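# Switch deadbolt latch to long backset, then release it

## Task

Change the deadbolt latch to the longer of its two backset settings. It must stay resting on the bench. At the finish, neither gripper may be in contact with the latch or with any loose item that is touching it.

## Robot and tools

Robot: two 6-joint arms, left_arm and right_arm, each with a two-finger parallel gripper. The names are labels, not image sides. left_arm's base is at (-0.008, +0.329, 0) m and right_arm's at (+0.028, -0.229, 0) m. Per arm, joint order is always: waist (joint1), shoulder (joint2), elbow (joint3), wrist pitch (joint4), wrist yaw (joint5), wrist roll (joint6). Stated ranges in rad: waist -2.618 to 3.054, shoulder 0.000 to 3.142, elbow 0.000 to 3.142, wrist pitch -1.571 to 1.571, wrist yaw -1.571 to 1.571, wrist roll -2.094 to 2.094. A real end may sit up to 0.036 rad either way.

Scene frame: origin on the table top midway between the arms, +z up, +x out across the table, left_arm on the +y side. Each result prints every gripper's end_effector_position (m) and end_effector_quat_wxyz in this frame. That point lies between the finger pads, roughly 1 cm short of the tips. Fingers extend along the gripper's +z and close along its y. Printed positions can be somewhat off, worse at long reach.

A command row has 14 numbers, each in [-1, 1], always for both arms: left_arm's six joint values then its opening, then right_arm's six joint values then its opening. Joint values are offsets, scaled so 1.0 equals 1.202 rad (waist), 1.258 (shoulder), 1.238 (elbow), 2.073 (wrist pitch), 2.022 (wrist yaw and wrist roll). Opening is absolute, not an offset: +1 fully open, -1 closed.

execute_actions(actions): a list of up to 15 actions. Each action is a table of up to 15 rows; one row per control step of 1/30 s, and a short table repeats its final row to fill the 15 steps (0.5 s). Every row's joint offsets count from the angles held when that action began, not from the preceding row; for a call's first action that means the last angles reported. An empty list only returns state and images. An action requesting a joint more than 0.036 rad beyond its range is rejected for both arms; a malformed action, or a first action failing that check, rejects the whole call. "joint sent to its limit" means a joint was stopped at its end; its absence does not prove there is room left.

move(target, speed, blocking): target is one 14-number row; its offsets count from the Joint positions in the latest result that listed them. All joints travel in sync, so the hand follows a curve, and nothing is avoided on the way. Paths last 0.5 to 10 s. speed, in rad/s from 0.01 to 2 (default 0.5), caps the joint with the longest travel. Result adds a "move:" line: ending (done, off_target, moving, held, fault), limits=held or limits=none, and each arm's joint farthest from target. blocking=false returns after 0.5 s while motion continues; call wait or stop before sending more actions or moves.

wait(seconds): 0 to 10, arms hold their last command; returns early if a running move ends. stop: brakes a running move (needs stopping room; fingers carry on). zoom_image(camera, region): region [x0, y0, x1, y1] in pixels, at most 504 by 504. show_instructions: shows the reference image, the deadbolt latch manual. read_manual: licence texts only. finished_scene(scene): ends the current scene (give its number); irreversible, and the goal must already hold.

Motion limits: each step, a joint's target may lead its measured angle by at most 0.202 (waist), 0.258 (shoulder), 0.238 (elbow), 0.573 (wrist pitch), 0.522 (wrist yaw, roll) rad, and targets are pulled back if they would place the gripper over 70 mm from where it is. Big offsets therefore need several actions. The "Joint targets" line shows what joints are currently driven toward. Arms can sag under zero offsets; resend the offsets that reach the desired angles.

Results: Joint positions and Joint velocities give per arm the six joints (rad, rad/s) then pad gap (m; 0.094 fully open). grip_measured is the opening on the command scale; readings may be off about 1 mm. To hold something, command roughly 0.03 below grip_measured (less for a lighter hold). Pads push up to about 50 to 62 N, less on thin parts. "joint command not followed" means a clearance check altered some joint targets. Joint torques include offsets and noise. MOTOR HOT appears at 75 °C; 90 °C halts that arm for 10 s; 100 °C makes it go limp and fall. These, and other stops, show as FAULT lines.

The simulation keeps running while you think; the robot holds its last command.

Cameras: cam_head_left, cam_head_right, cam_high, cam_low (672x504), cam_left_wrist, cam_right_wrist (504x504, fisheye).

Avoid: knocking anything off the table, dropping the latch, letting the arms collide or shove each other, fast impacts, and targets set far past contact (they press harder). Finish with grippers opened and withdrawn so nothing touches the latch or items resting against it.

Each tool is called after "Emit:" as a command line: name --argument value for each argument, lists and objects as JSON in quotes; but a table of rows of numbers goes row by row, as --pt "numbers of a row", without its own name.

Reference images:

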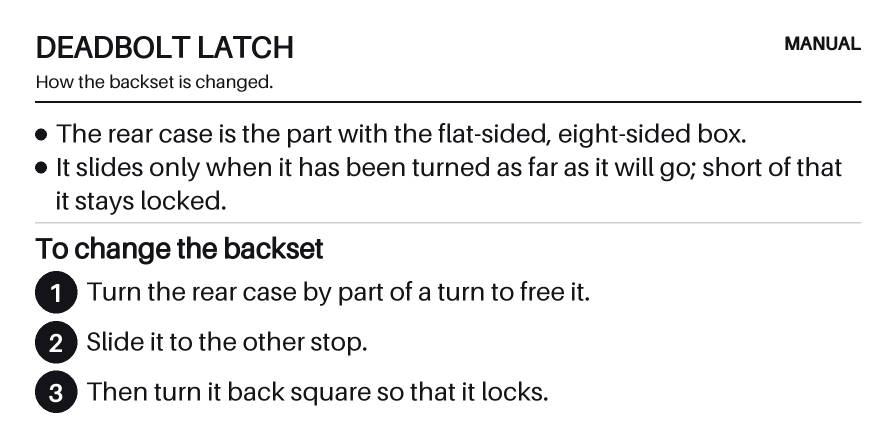

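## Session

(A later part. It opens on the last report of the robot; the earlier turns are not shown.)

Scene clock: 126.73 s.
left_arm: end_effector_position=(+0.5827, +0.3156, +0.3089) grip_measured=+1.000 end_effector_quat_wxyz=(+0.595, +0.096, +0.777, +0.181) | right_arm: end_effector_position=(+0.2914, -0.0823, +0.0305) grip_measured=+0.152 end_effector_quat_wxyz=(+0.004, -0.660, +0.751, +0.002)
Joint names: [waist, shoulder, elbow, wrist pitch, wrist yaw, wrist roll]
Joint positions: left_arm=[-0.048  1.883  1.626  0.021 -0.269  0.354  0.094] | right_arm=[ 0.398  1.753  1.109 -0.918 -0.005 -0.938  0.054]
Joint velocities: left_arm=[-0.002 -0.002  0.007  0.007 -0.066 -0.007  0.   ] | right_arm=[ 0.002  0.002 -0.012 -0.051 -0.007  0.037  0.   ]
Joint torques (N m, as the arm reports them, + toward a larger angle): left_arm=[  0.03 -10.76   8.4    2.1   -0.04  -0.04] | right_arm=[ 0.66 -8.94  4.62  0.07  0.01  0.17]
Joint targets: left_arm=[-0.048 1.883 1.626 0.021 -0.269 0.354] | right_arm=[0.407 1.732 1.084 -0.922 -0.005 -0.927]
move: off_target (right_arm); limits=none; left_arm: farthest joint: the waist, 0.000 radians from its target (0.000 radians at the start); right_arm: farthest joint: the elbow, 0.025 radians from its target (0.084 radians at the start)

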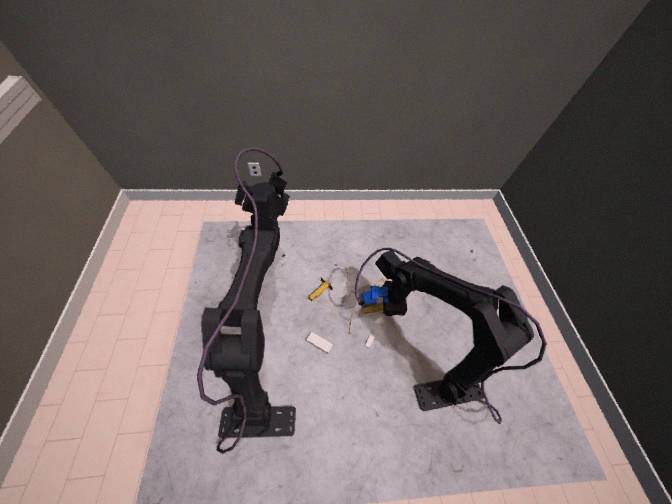

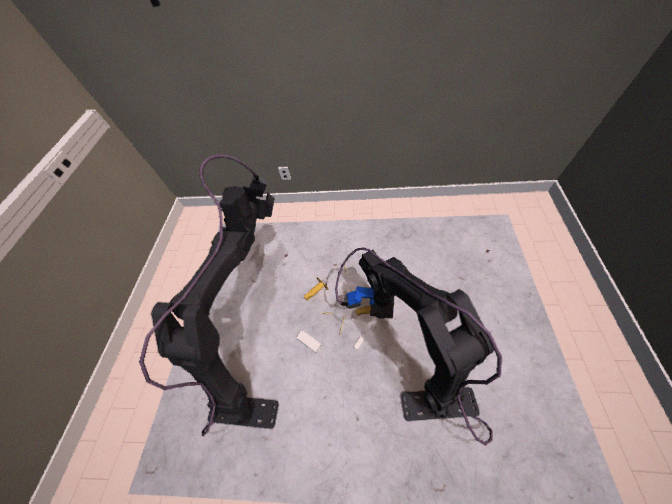

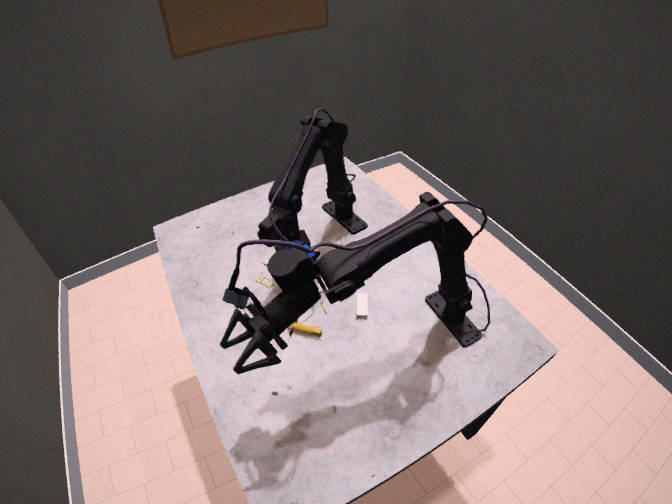

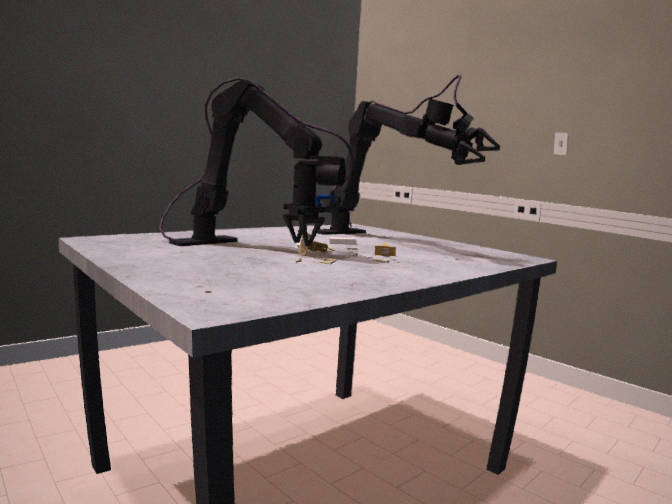

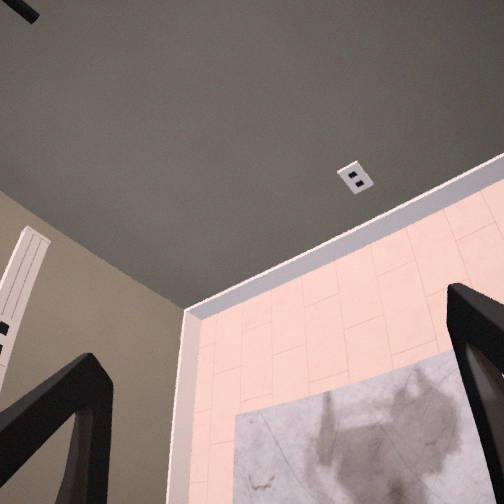

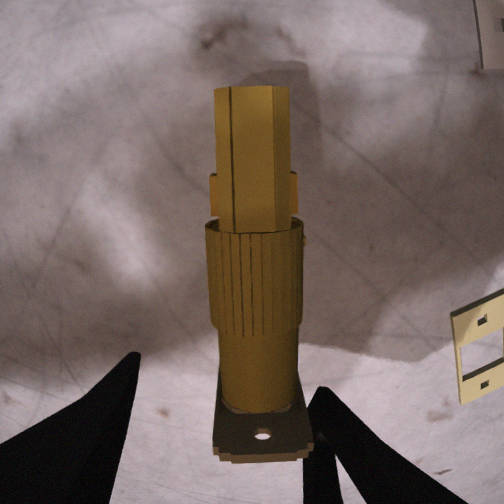

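Emit:
execute_actions --actions '[[[0,0,0,0,0,0,1,0,0,0,0,0,0,-0.3]],[[0,0,0,0,0,0,1,0,0,0,0,0,0,-0.52]],[[0,0,0,0,0,0,1,0,0,0,0,0,0,-0.52]]]'

Scene clock: 131.07 s.
left_arm: end_effector_position=(+0.5827, +0.3156, +0.3089) grip_measured=+1.000 end_effector_quat_wxyz=(+0.595, +0.096, +0.777, +0.181) | right_arm: end_effector_position=(+0.2925, -0.0823, +0.0305) grip_measured=-0.487 end_effector_quat_wxyz=(+0.006, -0.660, +0.752, -0.000)
Joint names: [waist, shoulder, elbow, wrist pitch, wrist yaw, wrist roll]
Joint positions: left_arm=[-0.048  1.883  1.626  0.021 -0.269  0.354  0.094] | right_arm=[ 0.398  1.753  1.109 -0.915 -0.002 -0.938  0.024]
Joint velocities: left_arm=[ 0.007 -0.007 -0.002  0.007 -0.066 -0.037  0.   ] | right_arm=[ 0.007 -0.002  0.007  0.007 -0.007 -0.095 -0.   ]
Joint torques (N m, as the arm reports them, + toward a larger angle): left_arm=[ -0.02 -10.76   8.45   2.11  -0.03  -0.05] | right_arm=[ 0.01 -7.51  6.73  0.13  0.02  0.04]
Joint targets: left_arm=[-0.048 1.883 1.626 0.021 -0.269 0.354] | right_arm=[0.398 1.753 1.109 -0.915 -0.002 -0.938]

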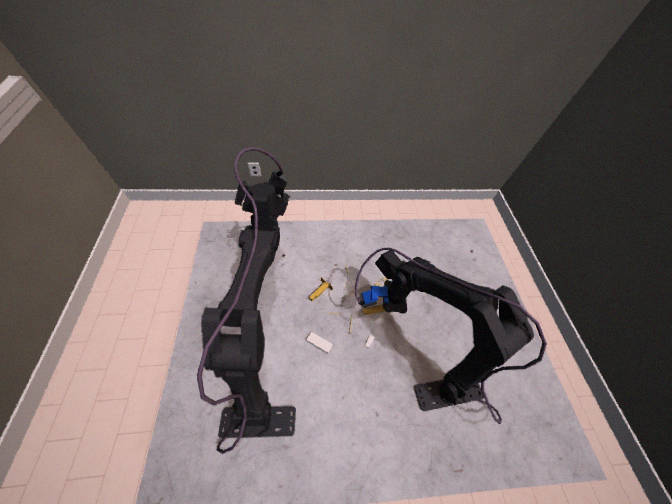

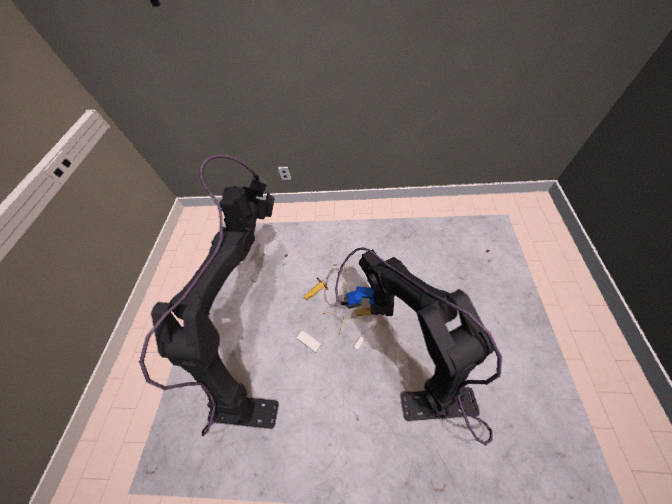

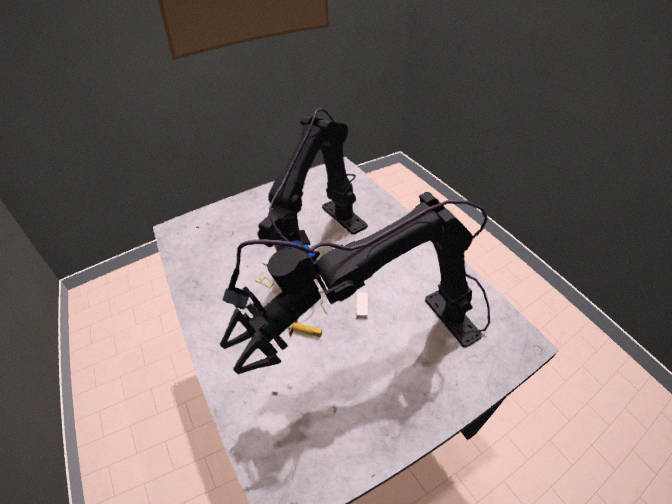

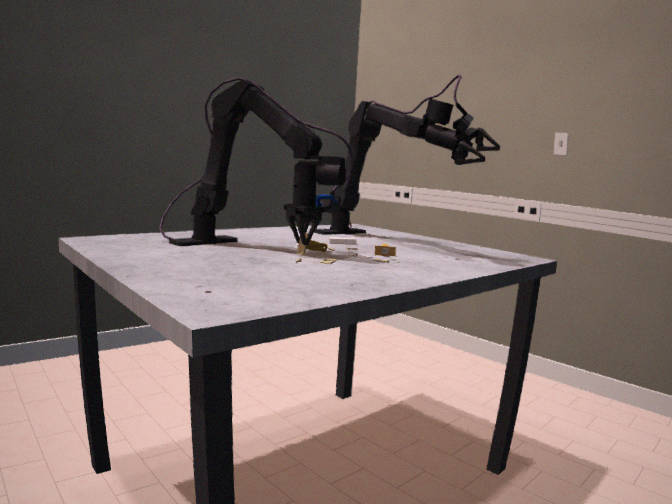

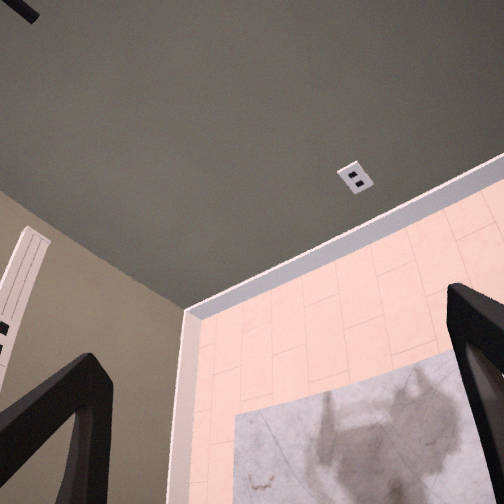

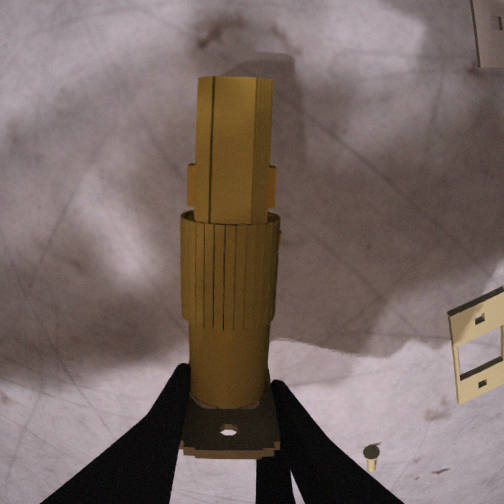

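Emit:
move --target '[0,0,0,0,0,0,1, 0,0,0.3,-0.17,0,0,-0.53]' --speed 0.5

Scene clock: 179.23 s.
left_arm: end_effector_position=(+0.5827, +0.3156, +0.3089) grip_measured=+1.000 end_effector_quat_wxyz=(+0.595, +0.096, +0.777, +0.181) | right_arm: end_effector_position=(+0.3104, -0.0725, +0.1140) grip_measured=-0.487 end_effector_quat_wxyz=(+0.007, -0.660, +0.752, -0.001)
Joint names: [waist, shoulder, elbow, wrist pitch, wrist yaw, wrist roll]
Joint positions: left_arm=[-0.048  1.883  1.626  0.021 -0.269  0.354  0.094] | right_arm=[ 0.398  1.753  1.45  -1.254 -0.002 -0.938  0.024]
Joint velocities: left_arm=[-0.002  0.022  0.012  0.051  0.007 -0.051  0.   ] | right_arm=[-0.022 -0.007  0.002 -0.007  0.037  0.007 -0.   ]
Joint torques (N m, as the arm reports them, + toward a larger angle): left_arm=[  0.01 -10.79   8.43   2.1   -0.04  -0.05] | right_arm=[-0.04 -7.94  9.4   0.05  0.    0.01]
Joint targets: left_arm=[-0.048 1.883 1.626 0.021 -0.269 0.354] | right_arm=[0.398 1.753 1.480 -1.267 -0.002 -0.938]
move: off_target (right_arm); limits=none; left_arm: farthest joint: the waist, 0.000 radians from its target (0.000 radians at the start); right_arm: farthest joint: the elbow, 0.030 radians from its target (0.372 radians at the start)

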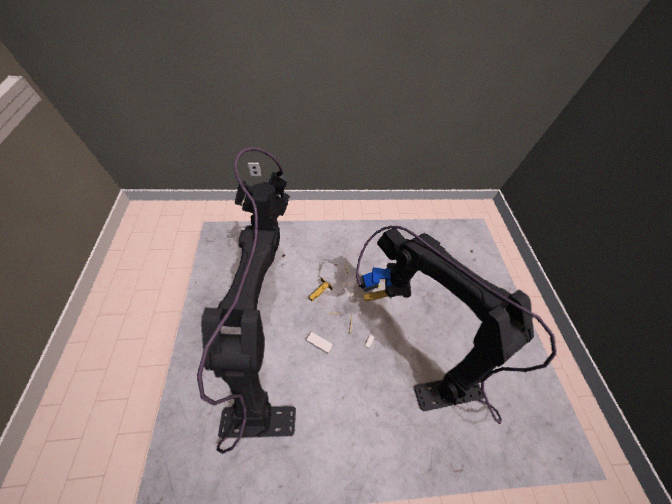

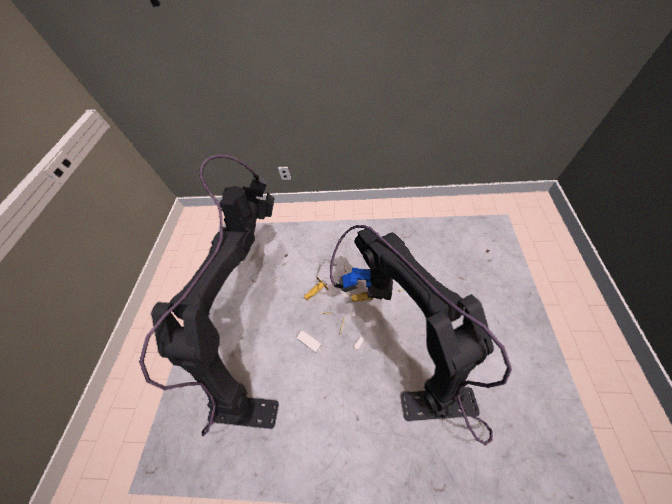

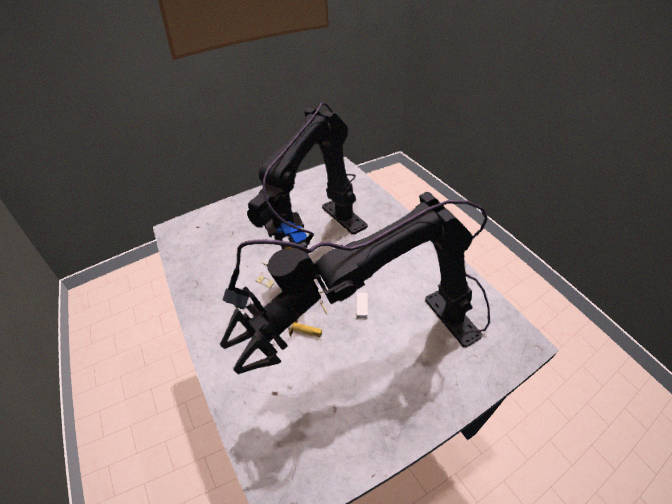

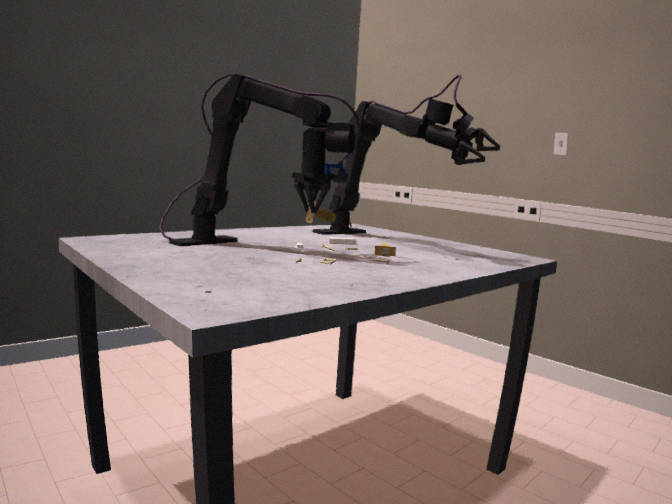

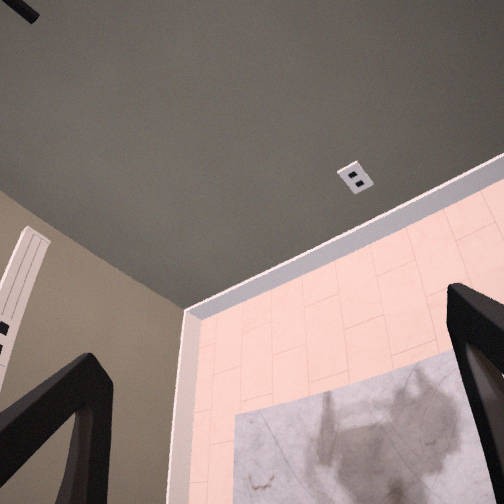

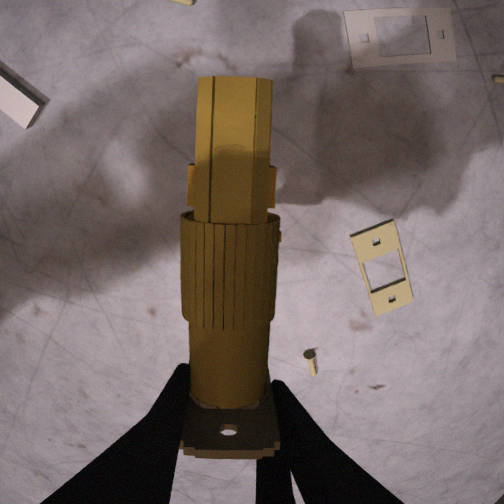

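Emit:
move --target '[0,0.15,-0.76,0.713,0.133,-0.95,1, -0.289,0.196,0.436,-0.133,0,-0.56,-0.53]' --speed 0.8

Emit:
move --target '[-0.65,0,0,0,0,0,1, 0,0,0,0,0,0,-0.53]' --speed 0.6

Scene clock: 195.20 s.
left_arm: end_effector_position=(+0.4895, +0.2791, +0.1546) grip_measured=+1.000 end_effector_quat_wxyz=(+0.507, -0.442, +0.492, -0.553) | right_arm: end_effector_position=(+0.4040, -0.1664, +0.1652) grip_measured=-0.486 end_effector_quat_wxyz=(-0.011, +0.896, -0.444, +0.014)
Joint names: [waist, shoulder, elbow, wrist pitch, wrist yaw, wrist roll]
Joint positions: left_arm=[-0.048  2.063  0.696  1.492 -0.008 -1.56   0.094] | right_arm=[ 0.057  1.984  1.956 -1.508 -0.002 -2.059  0.024]
Joint velocities: left_arm=[ 0.007 -0.017  0.002  0.007 -0.051 -0.037  0.   ] | right_arm=[-0.017  0.012 -0.007 -0.066 -0.022  0.037  0.001]
Joint torques (N m, as the arm reports them, + toward a larger angle): left_arm=[-0.04 -8.37  4.08  2.1   0.06 -0.08] | right_arm=[-0.52 -8.78  9.74 -0.04 -0.01 -0.11]
Joint targets: left_arm=[-0.048 2.072 0.685 1.499 -0.000 -1.567] | right_arm=[0.050 2.000 1.990 -1.529 -0.002 -2.071]
move: off_target (right_arm); limits=none; left_arm: farthest joint: the elbow, 0.011 radians from its target (0.941 radians at the start); right_arm: farthest joint: the elbow, 0.034 radians from its target (0.539 radians at the start)

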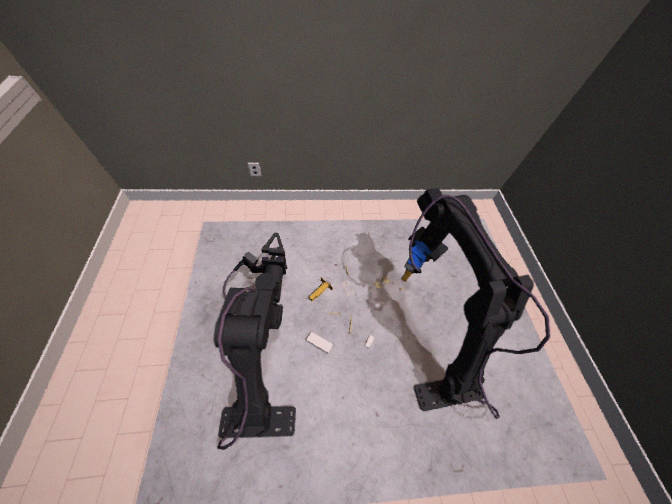

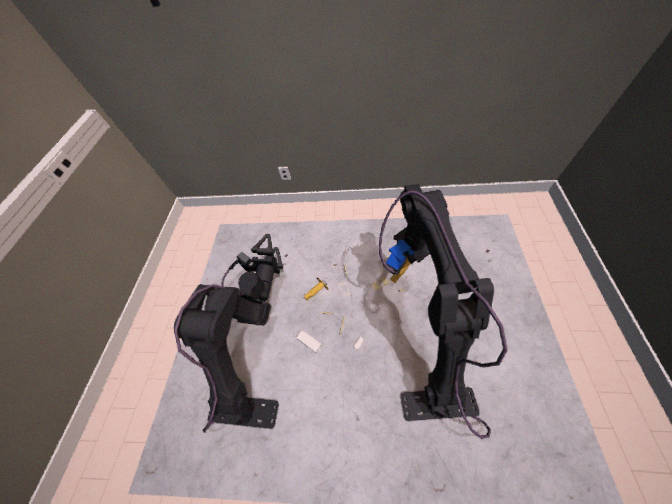

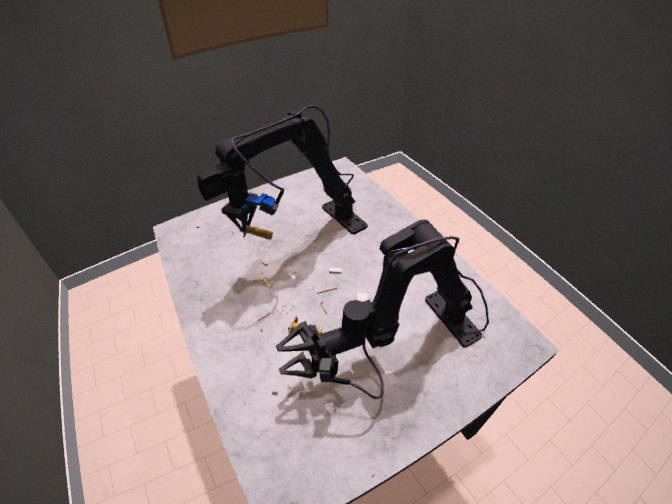

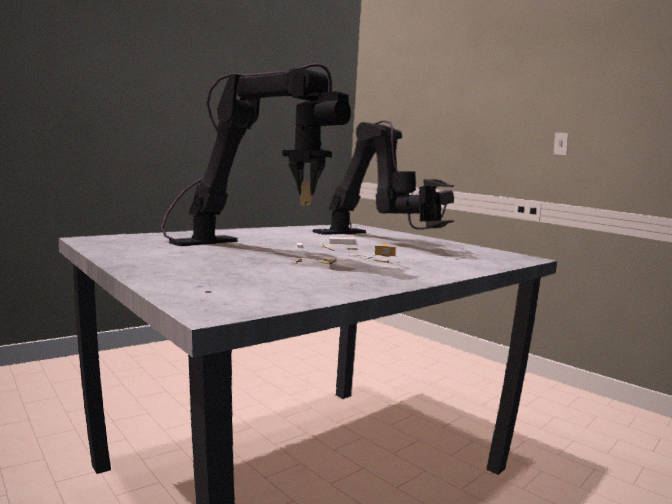

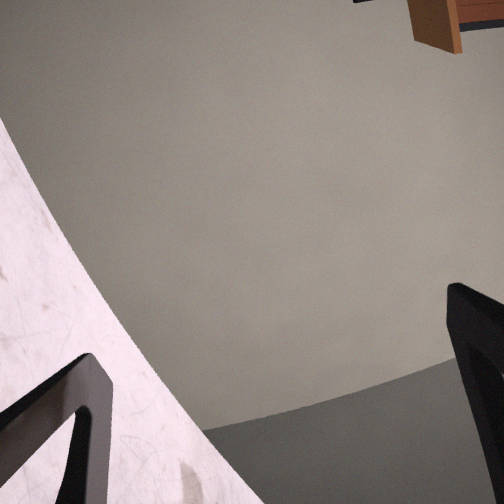

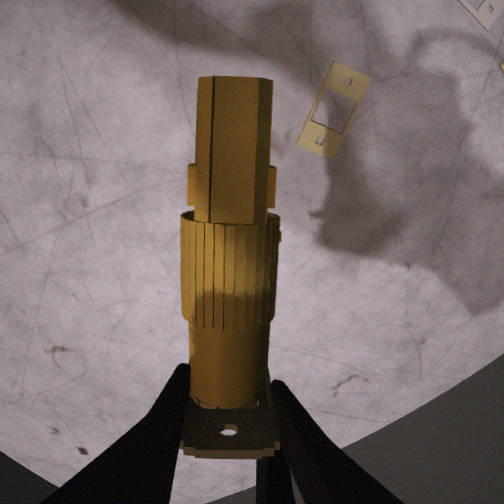

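Scene clock: 196.90 s.
left_arm: end_effector_position=(+0.3088, -0.0576, +0.1546) grip_measured=+1.000 end_effector_quat_wxyz=(-0.256, +0.220, -0.624, +0.705) | right_arm: end_effector_position=(+0.4044, -0.1664, +0.1652) grip_measured=-0.486 end_effector_quat_wxyz=(-0.011, +0.896, -0.444, +0.014)
Joint names: [waist, shoulder, elbow, wrist pitch, wrist yaw, wrist roll]
Joint positions: left_arm=[-0.832  2.063  0.696  1.492 -0.006 -1.56   0.094] | right_arm=[ 0.057  1.984  1.956 -1.506 -0.002 -2.059  0.024]
Joint velocities: left_arm=[-0.017  0.017  0.002 -0.037 -0.037  0.037  0.   ] | right_arm=[-0.002 -0.007  0.002 -0.022  0.007  0.022  0.001]
Joint torques (N m, as the arm reports them, + toward a larger angle): left_arm=[ 0.1  -9.1   5.03  2.06  0.04 -0.03] | right_arm=[ 0.04 -9.68  6.86  0.18 -0.01  0.01]
Joint targets: left_arm=[-0.829 2.063 0.696 1.492 -0.008 -1.560] | right_arm=[0.057 1.984 1.956 -1.508 -0.002 -2.059]
move: done; limits=none; left_arm: farthest joint: the waist, 0.003 radians from its target (0.781 radians at the start); right_arm: farthest joint: the wrist pitch, 0.002 radians from its target (0.000 radians at the start)

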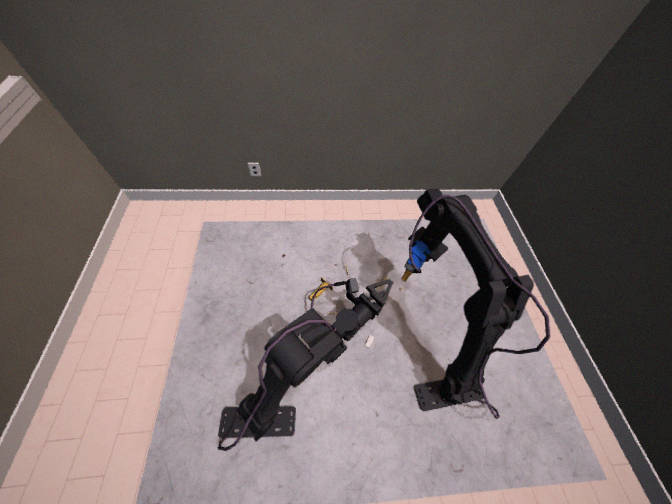

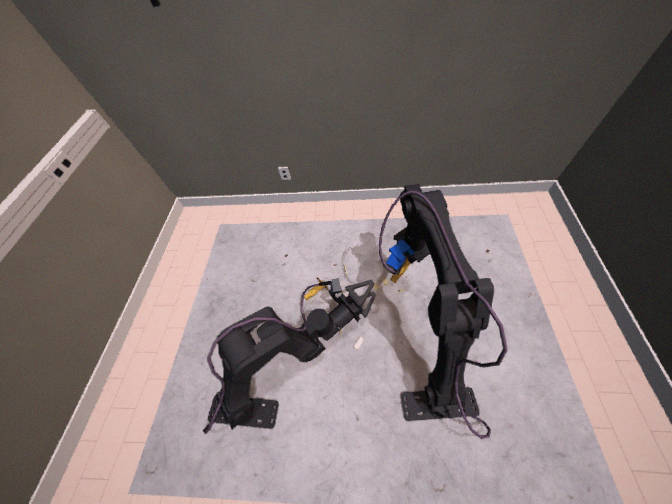

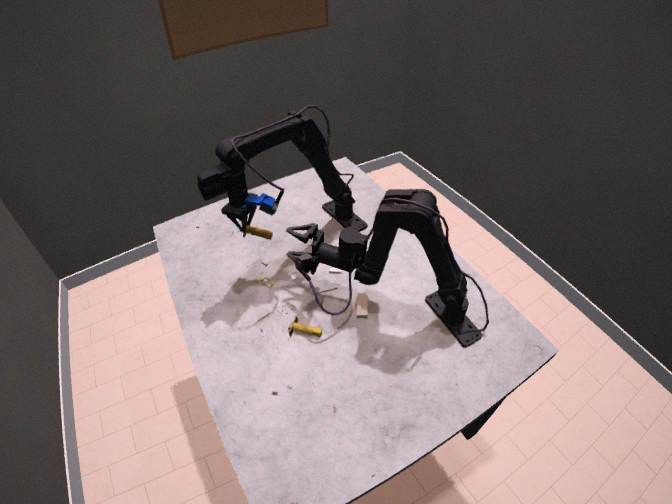

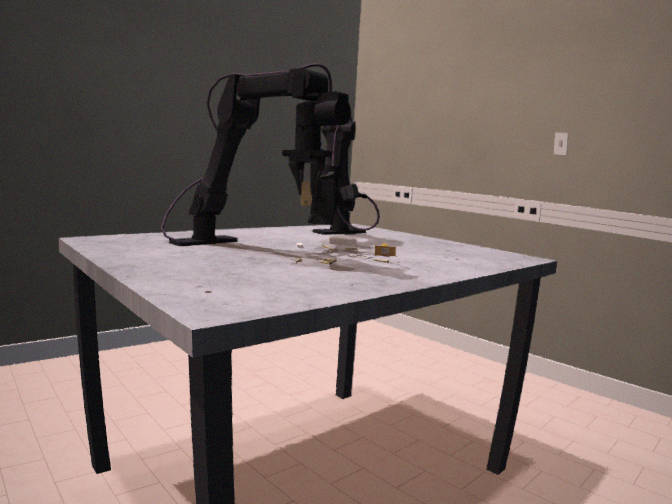

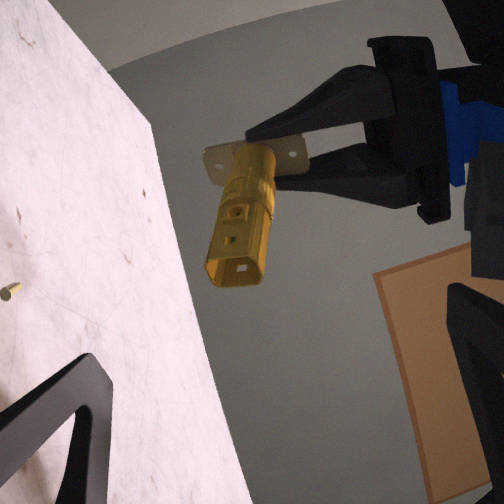

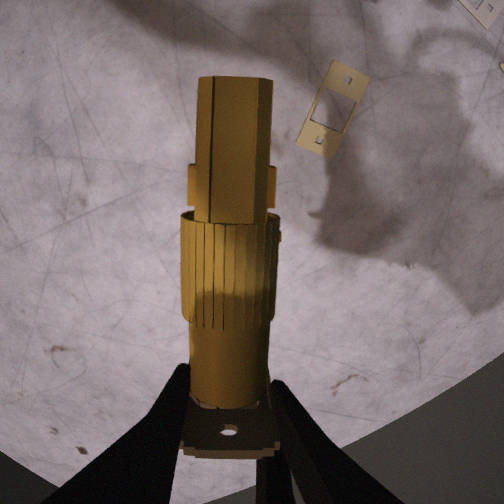

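Emit:
move --target '[0,0.075,0.135,-0.031,0,0,1, 0,0,0,0,0,0,-0.53]' --speed 0.3

Emit:
zoom_image --camera "cam_high" --region '[200,170,360,290]'

Scene clock: 213.50 s.
left_arm: end_effector_position=(+0.3292, -0.0828, +0.1532) grip_measured=+1.000 end_effector_quat_wxyz=(-0.258, +0.219, -0.620, +0.708) | right_arm: end_effector_position=(+0.4048, -0.1663, +0.1652) grip_measured=-0.486 end_effector_quat_wxyz=(-0.012, +0.896, -0.444, +0.015)
Joint names: [waist, shoulder, elbow, wrist pitch, wrist yaw, wrist roll]
Joint positions: left_arm=[-0.832  2.147  0.841  1.442 -0.006 -1.56   0.094] | right_arm=[ 0.057  1.984  1.956 -1.505 -0.002 -2.059  0.024]
Joint velocities: left_arm=[-0.002 -0.022 -0.002  0.051 -0.022  0.022  0.   ] | right_arm=[ 0.012 -0.007 -0.012 -0.066 -0.022 -0.007 -0.   ]
Joint torques (N m, as the arm reports them, + toward a larger angle): left_arm=[ 0.01 -9.26  7.23  1.91 -0.01 -0.04] | right_arm=[-0.07 -9.78  6.93  0.24 -0.02  0.02]
Joint targets: left_arm=[-0.832 2.158 0.864 1.428 -0.006 -1.560] | right_arm=[0.057 1.984 1.956 -1.506 -0.002 -2.059]
move: off_target (left_arm); limits=none; left_arm: farthest joint: the elbow, 0.022 radians from its target (0.167 radians at the start); right_arm: farthest joint: the wrist pitch, 0.001 radians from its target (0.000 radians at the start)

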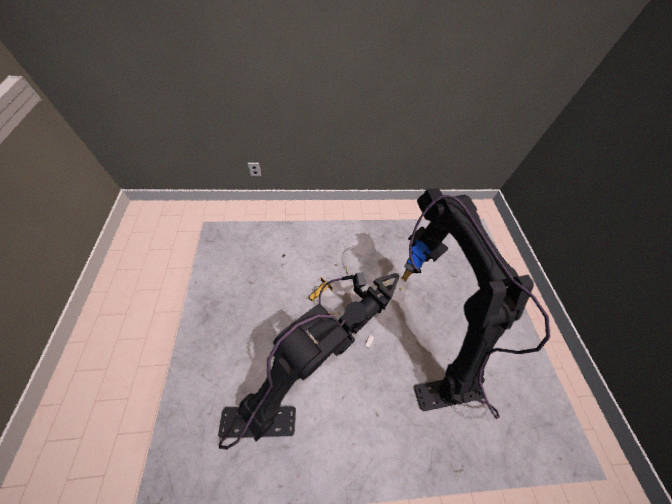

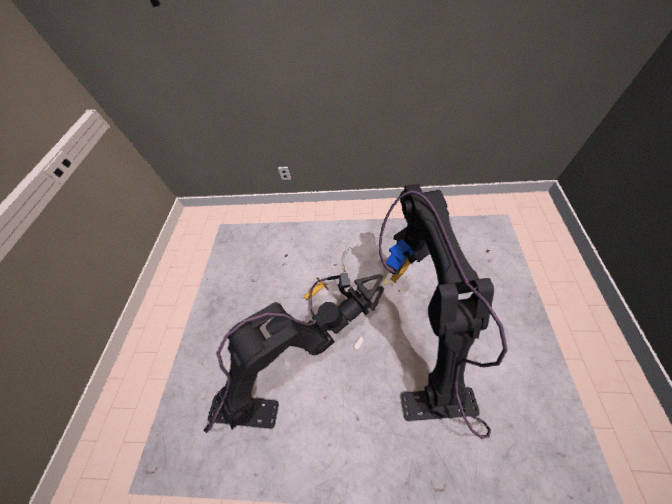

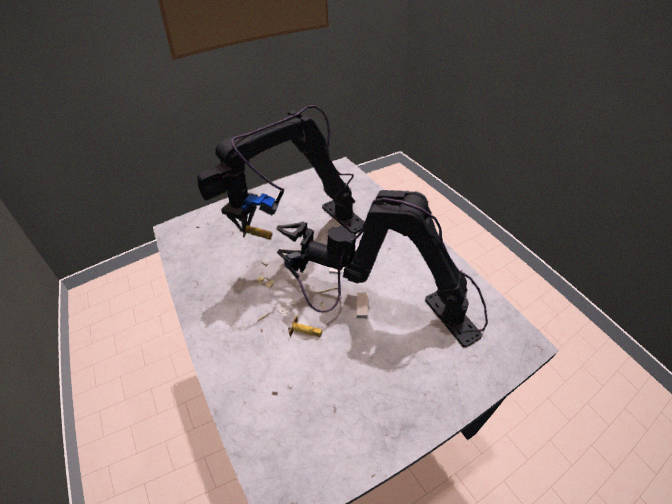

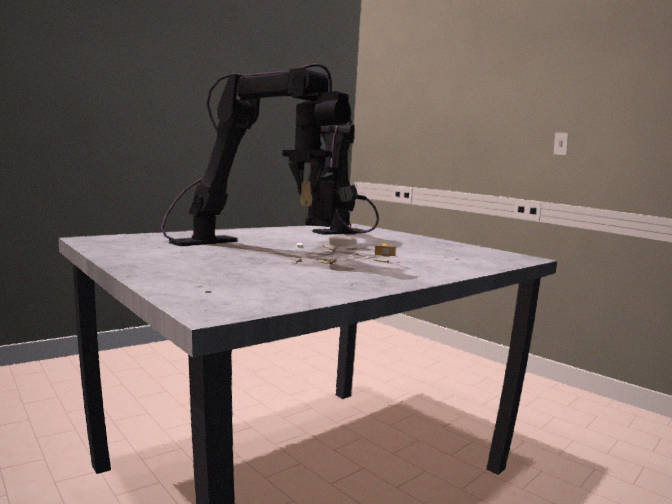

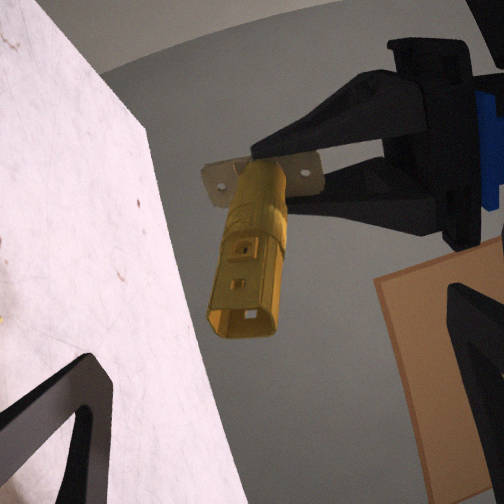

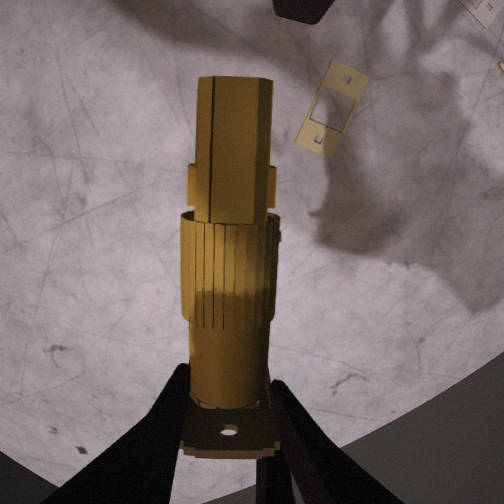

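Region (200, 170, 360, 290) of cam_high's 672x504 image, scaled by 3.150, with more detail than that image has; it fills the top 378 rows of this view, and the rest is white.

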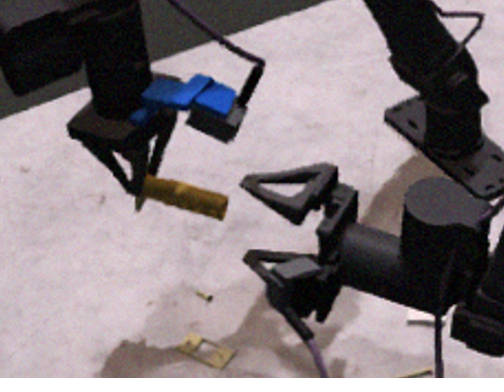

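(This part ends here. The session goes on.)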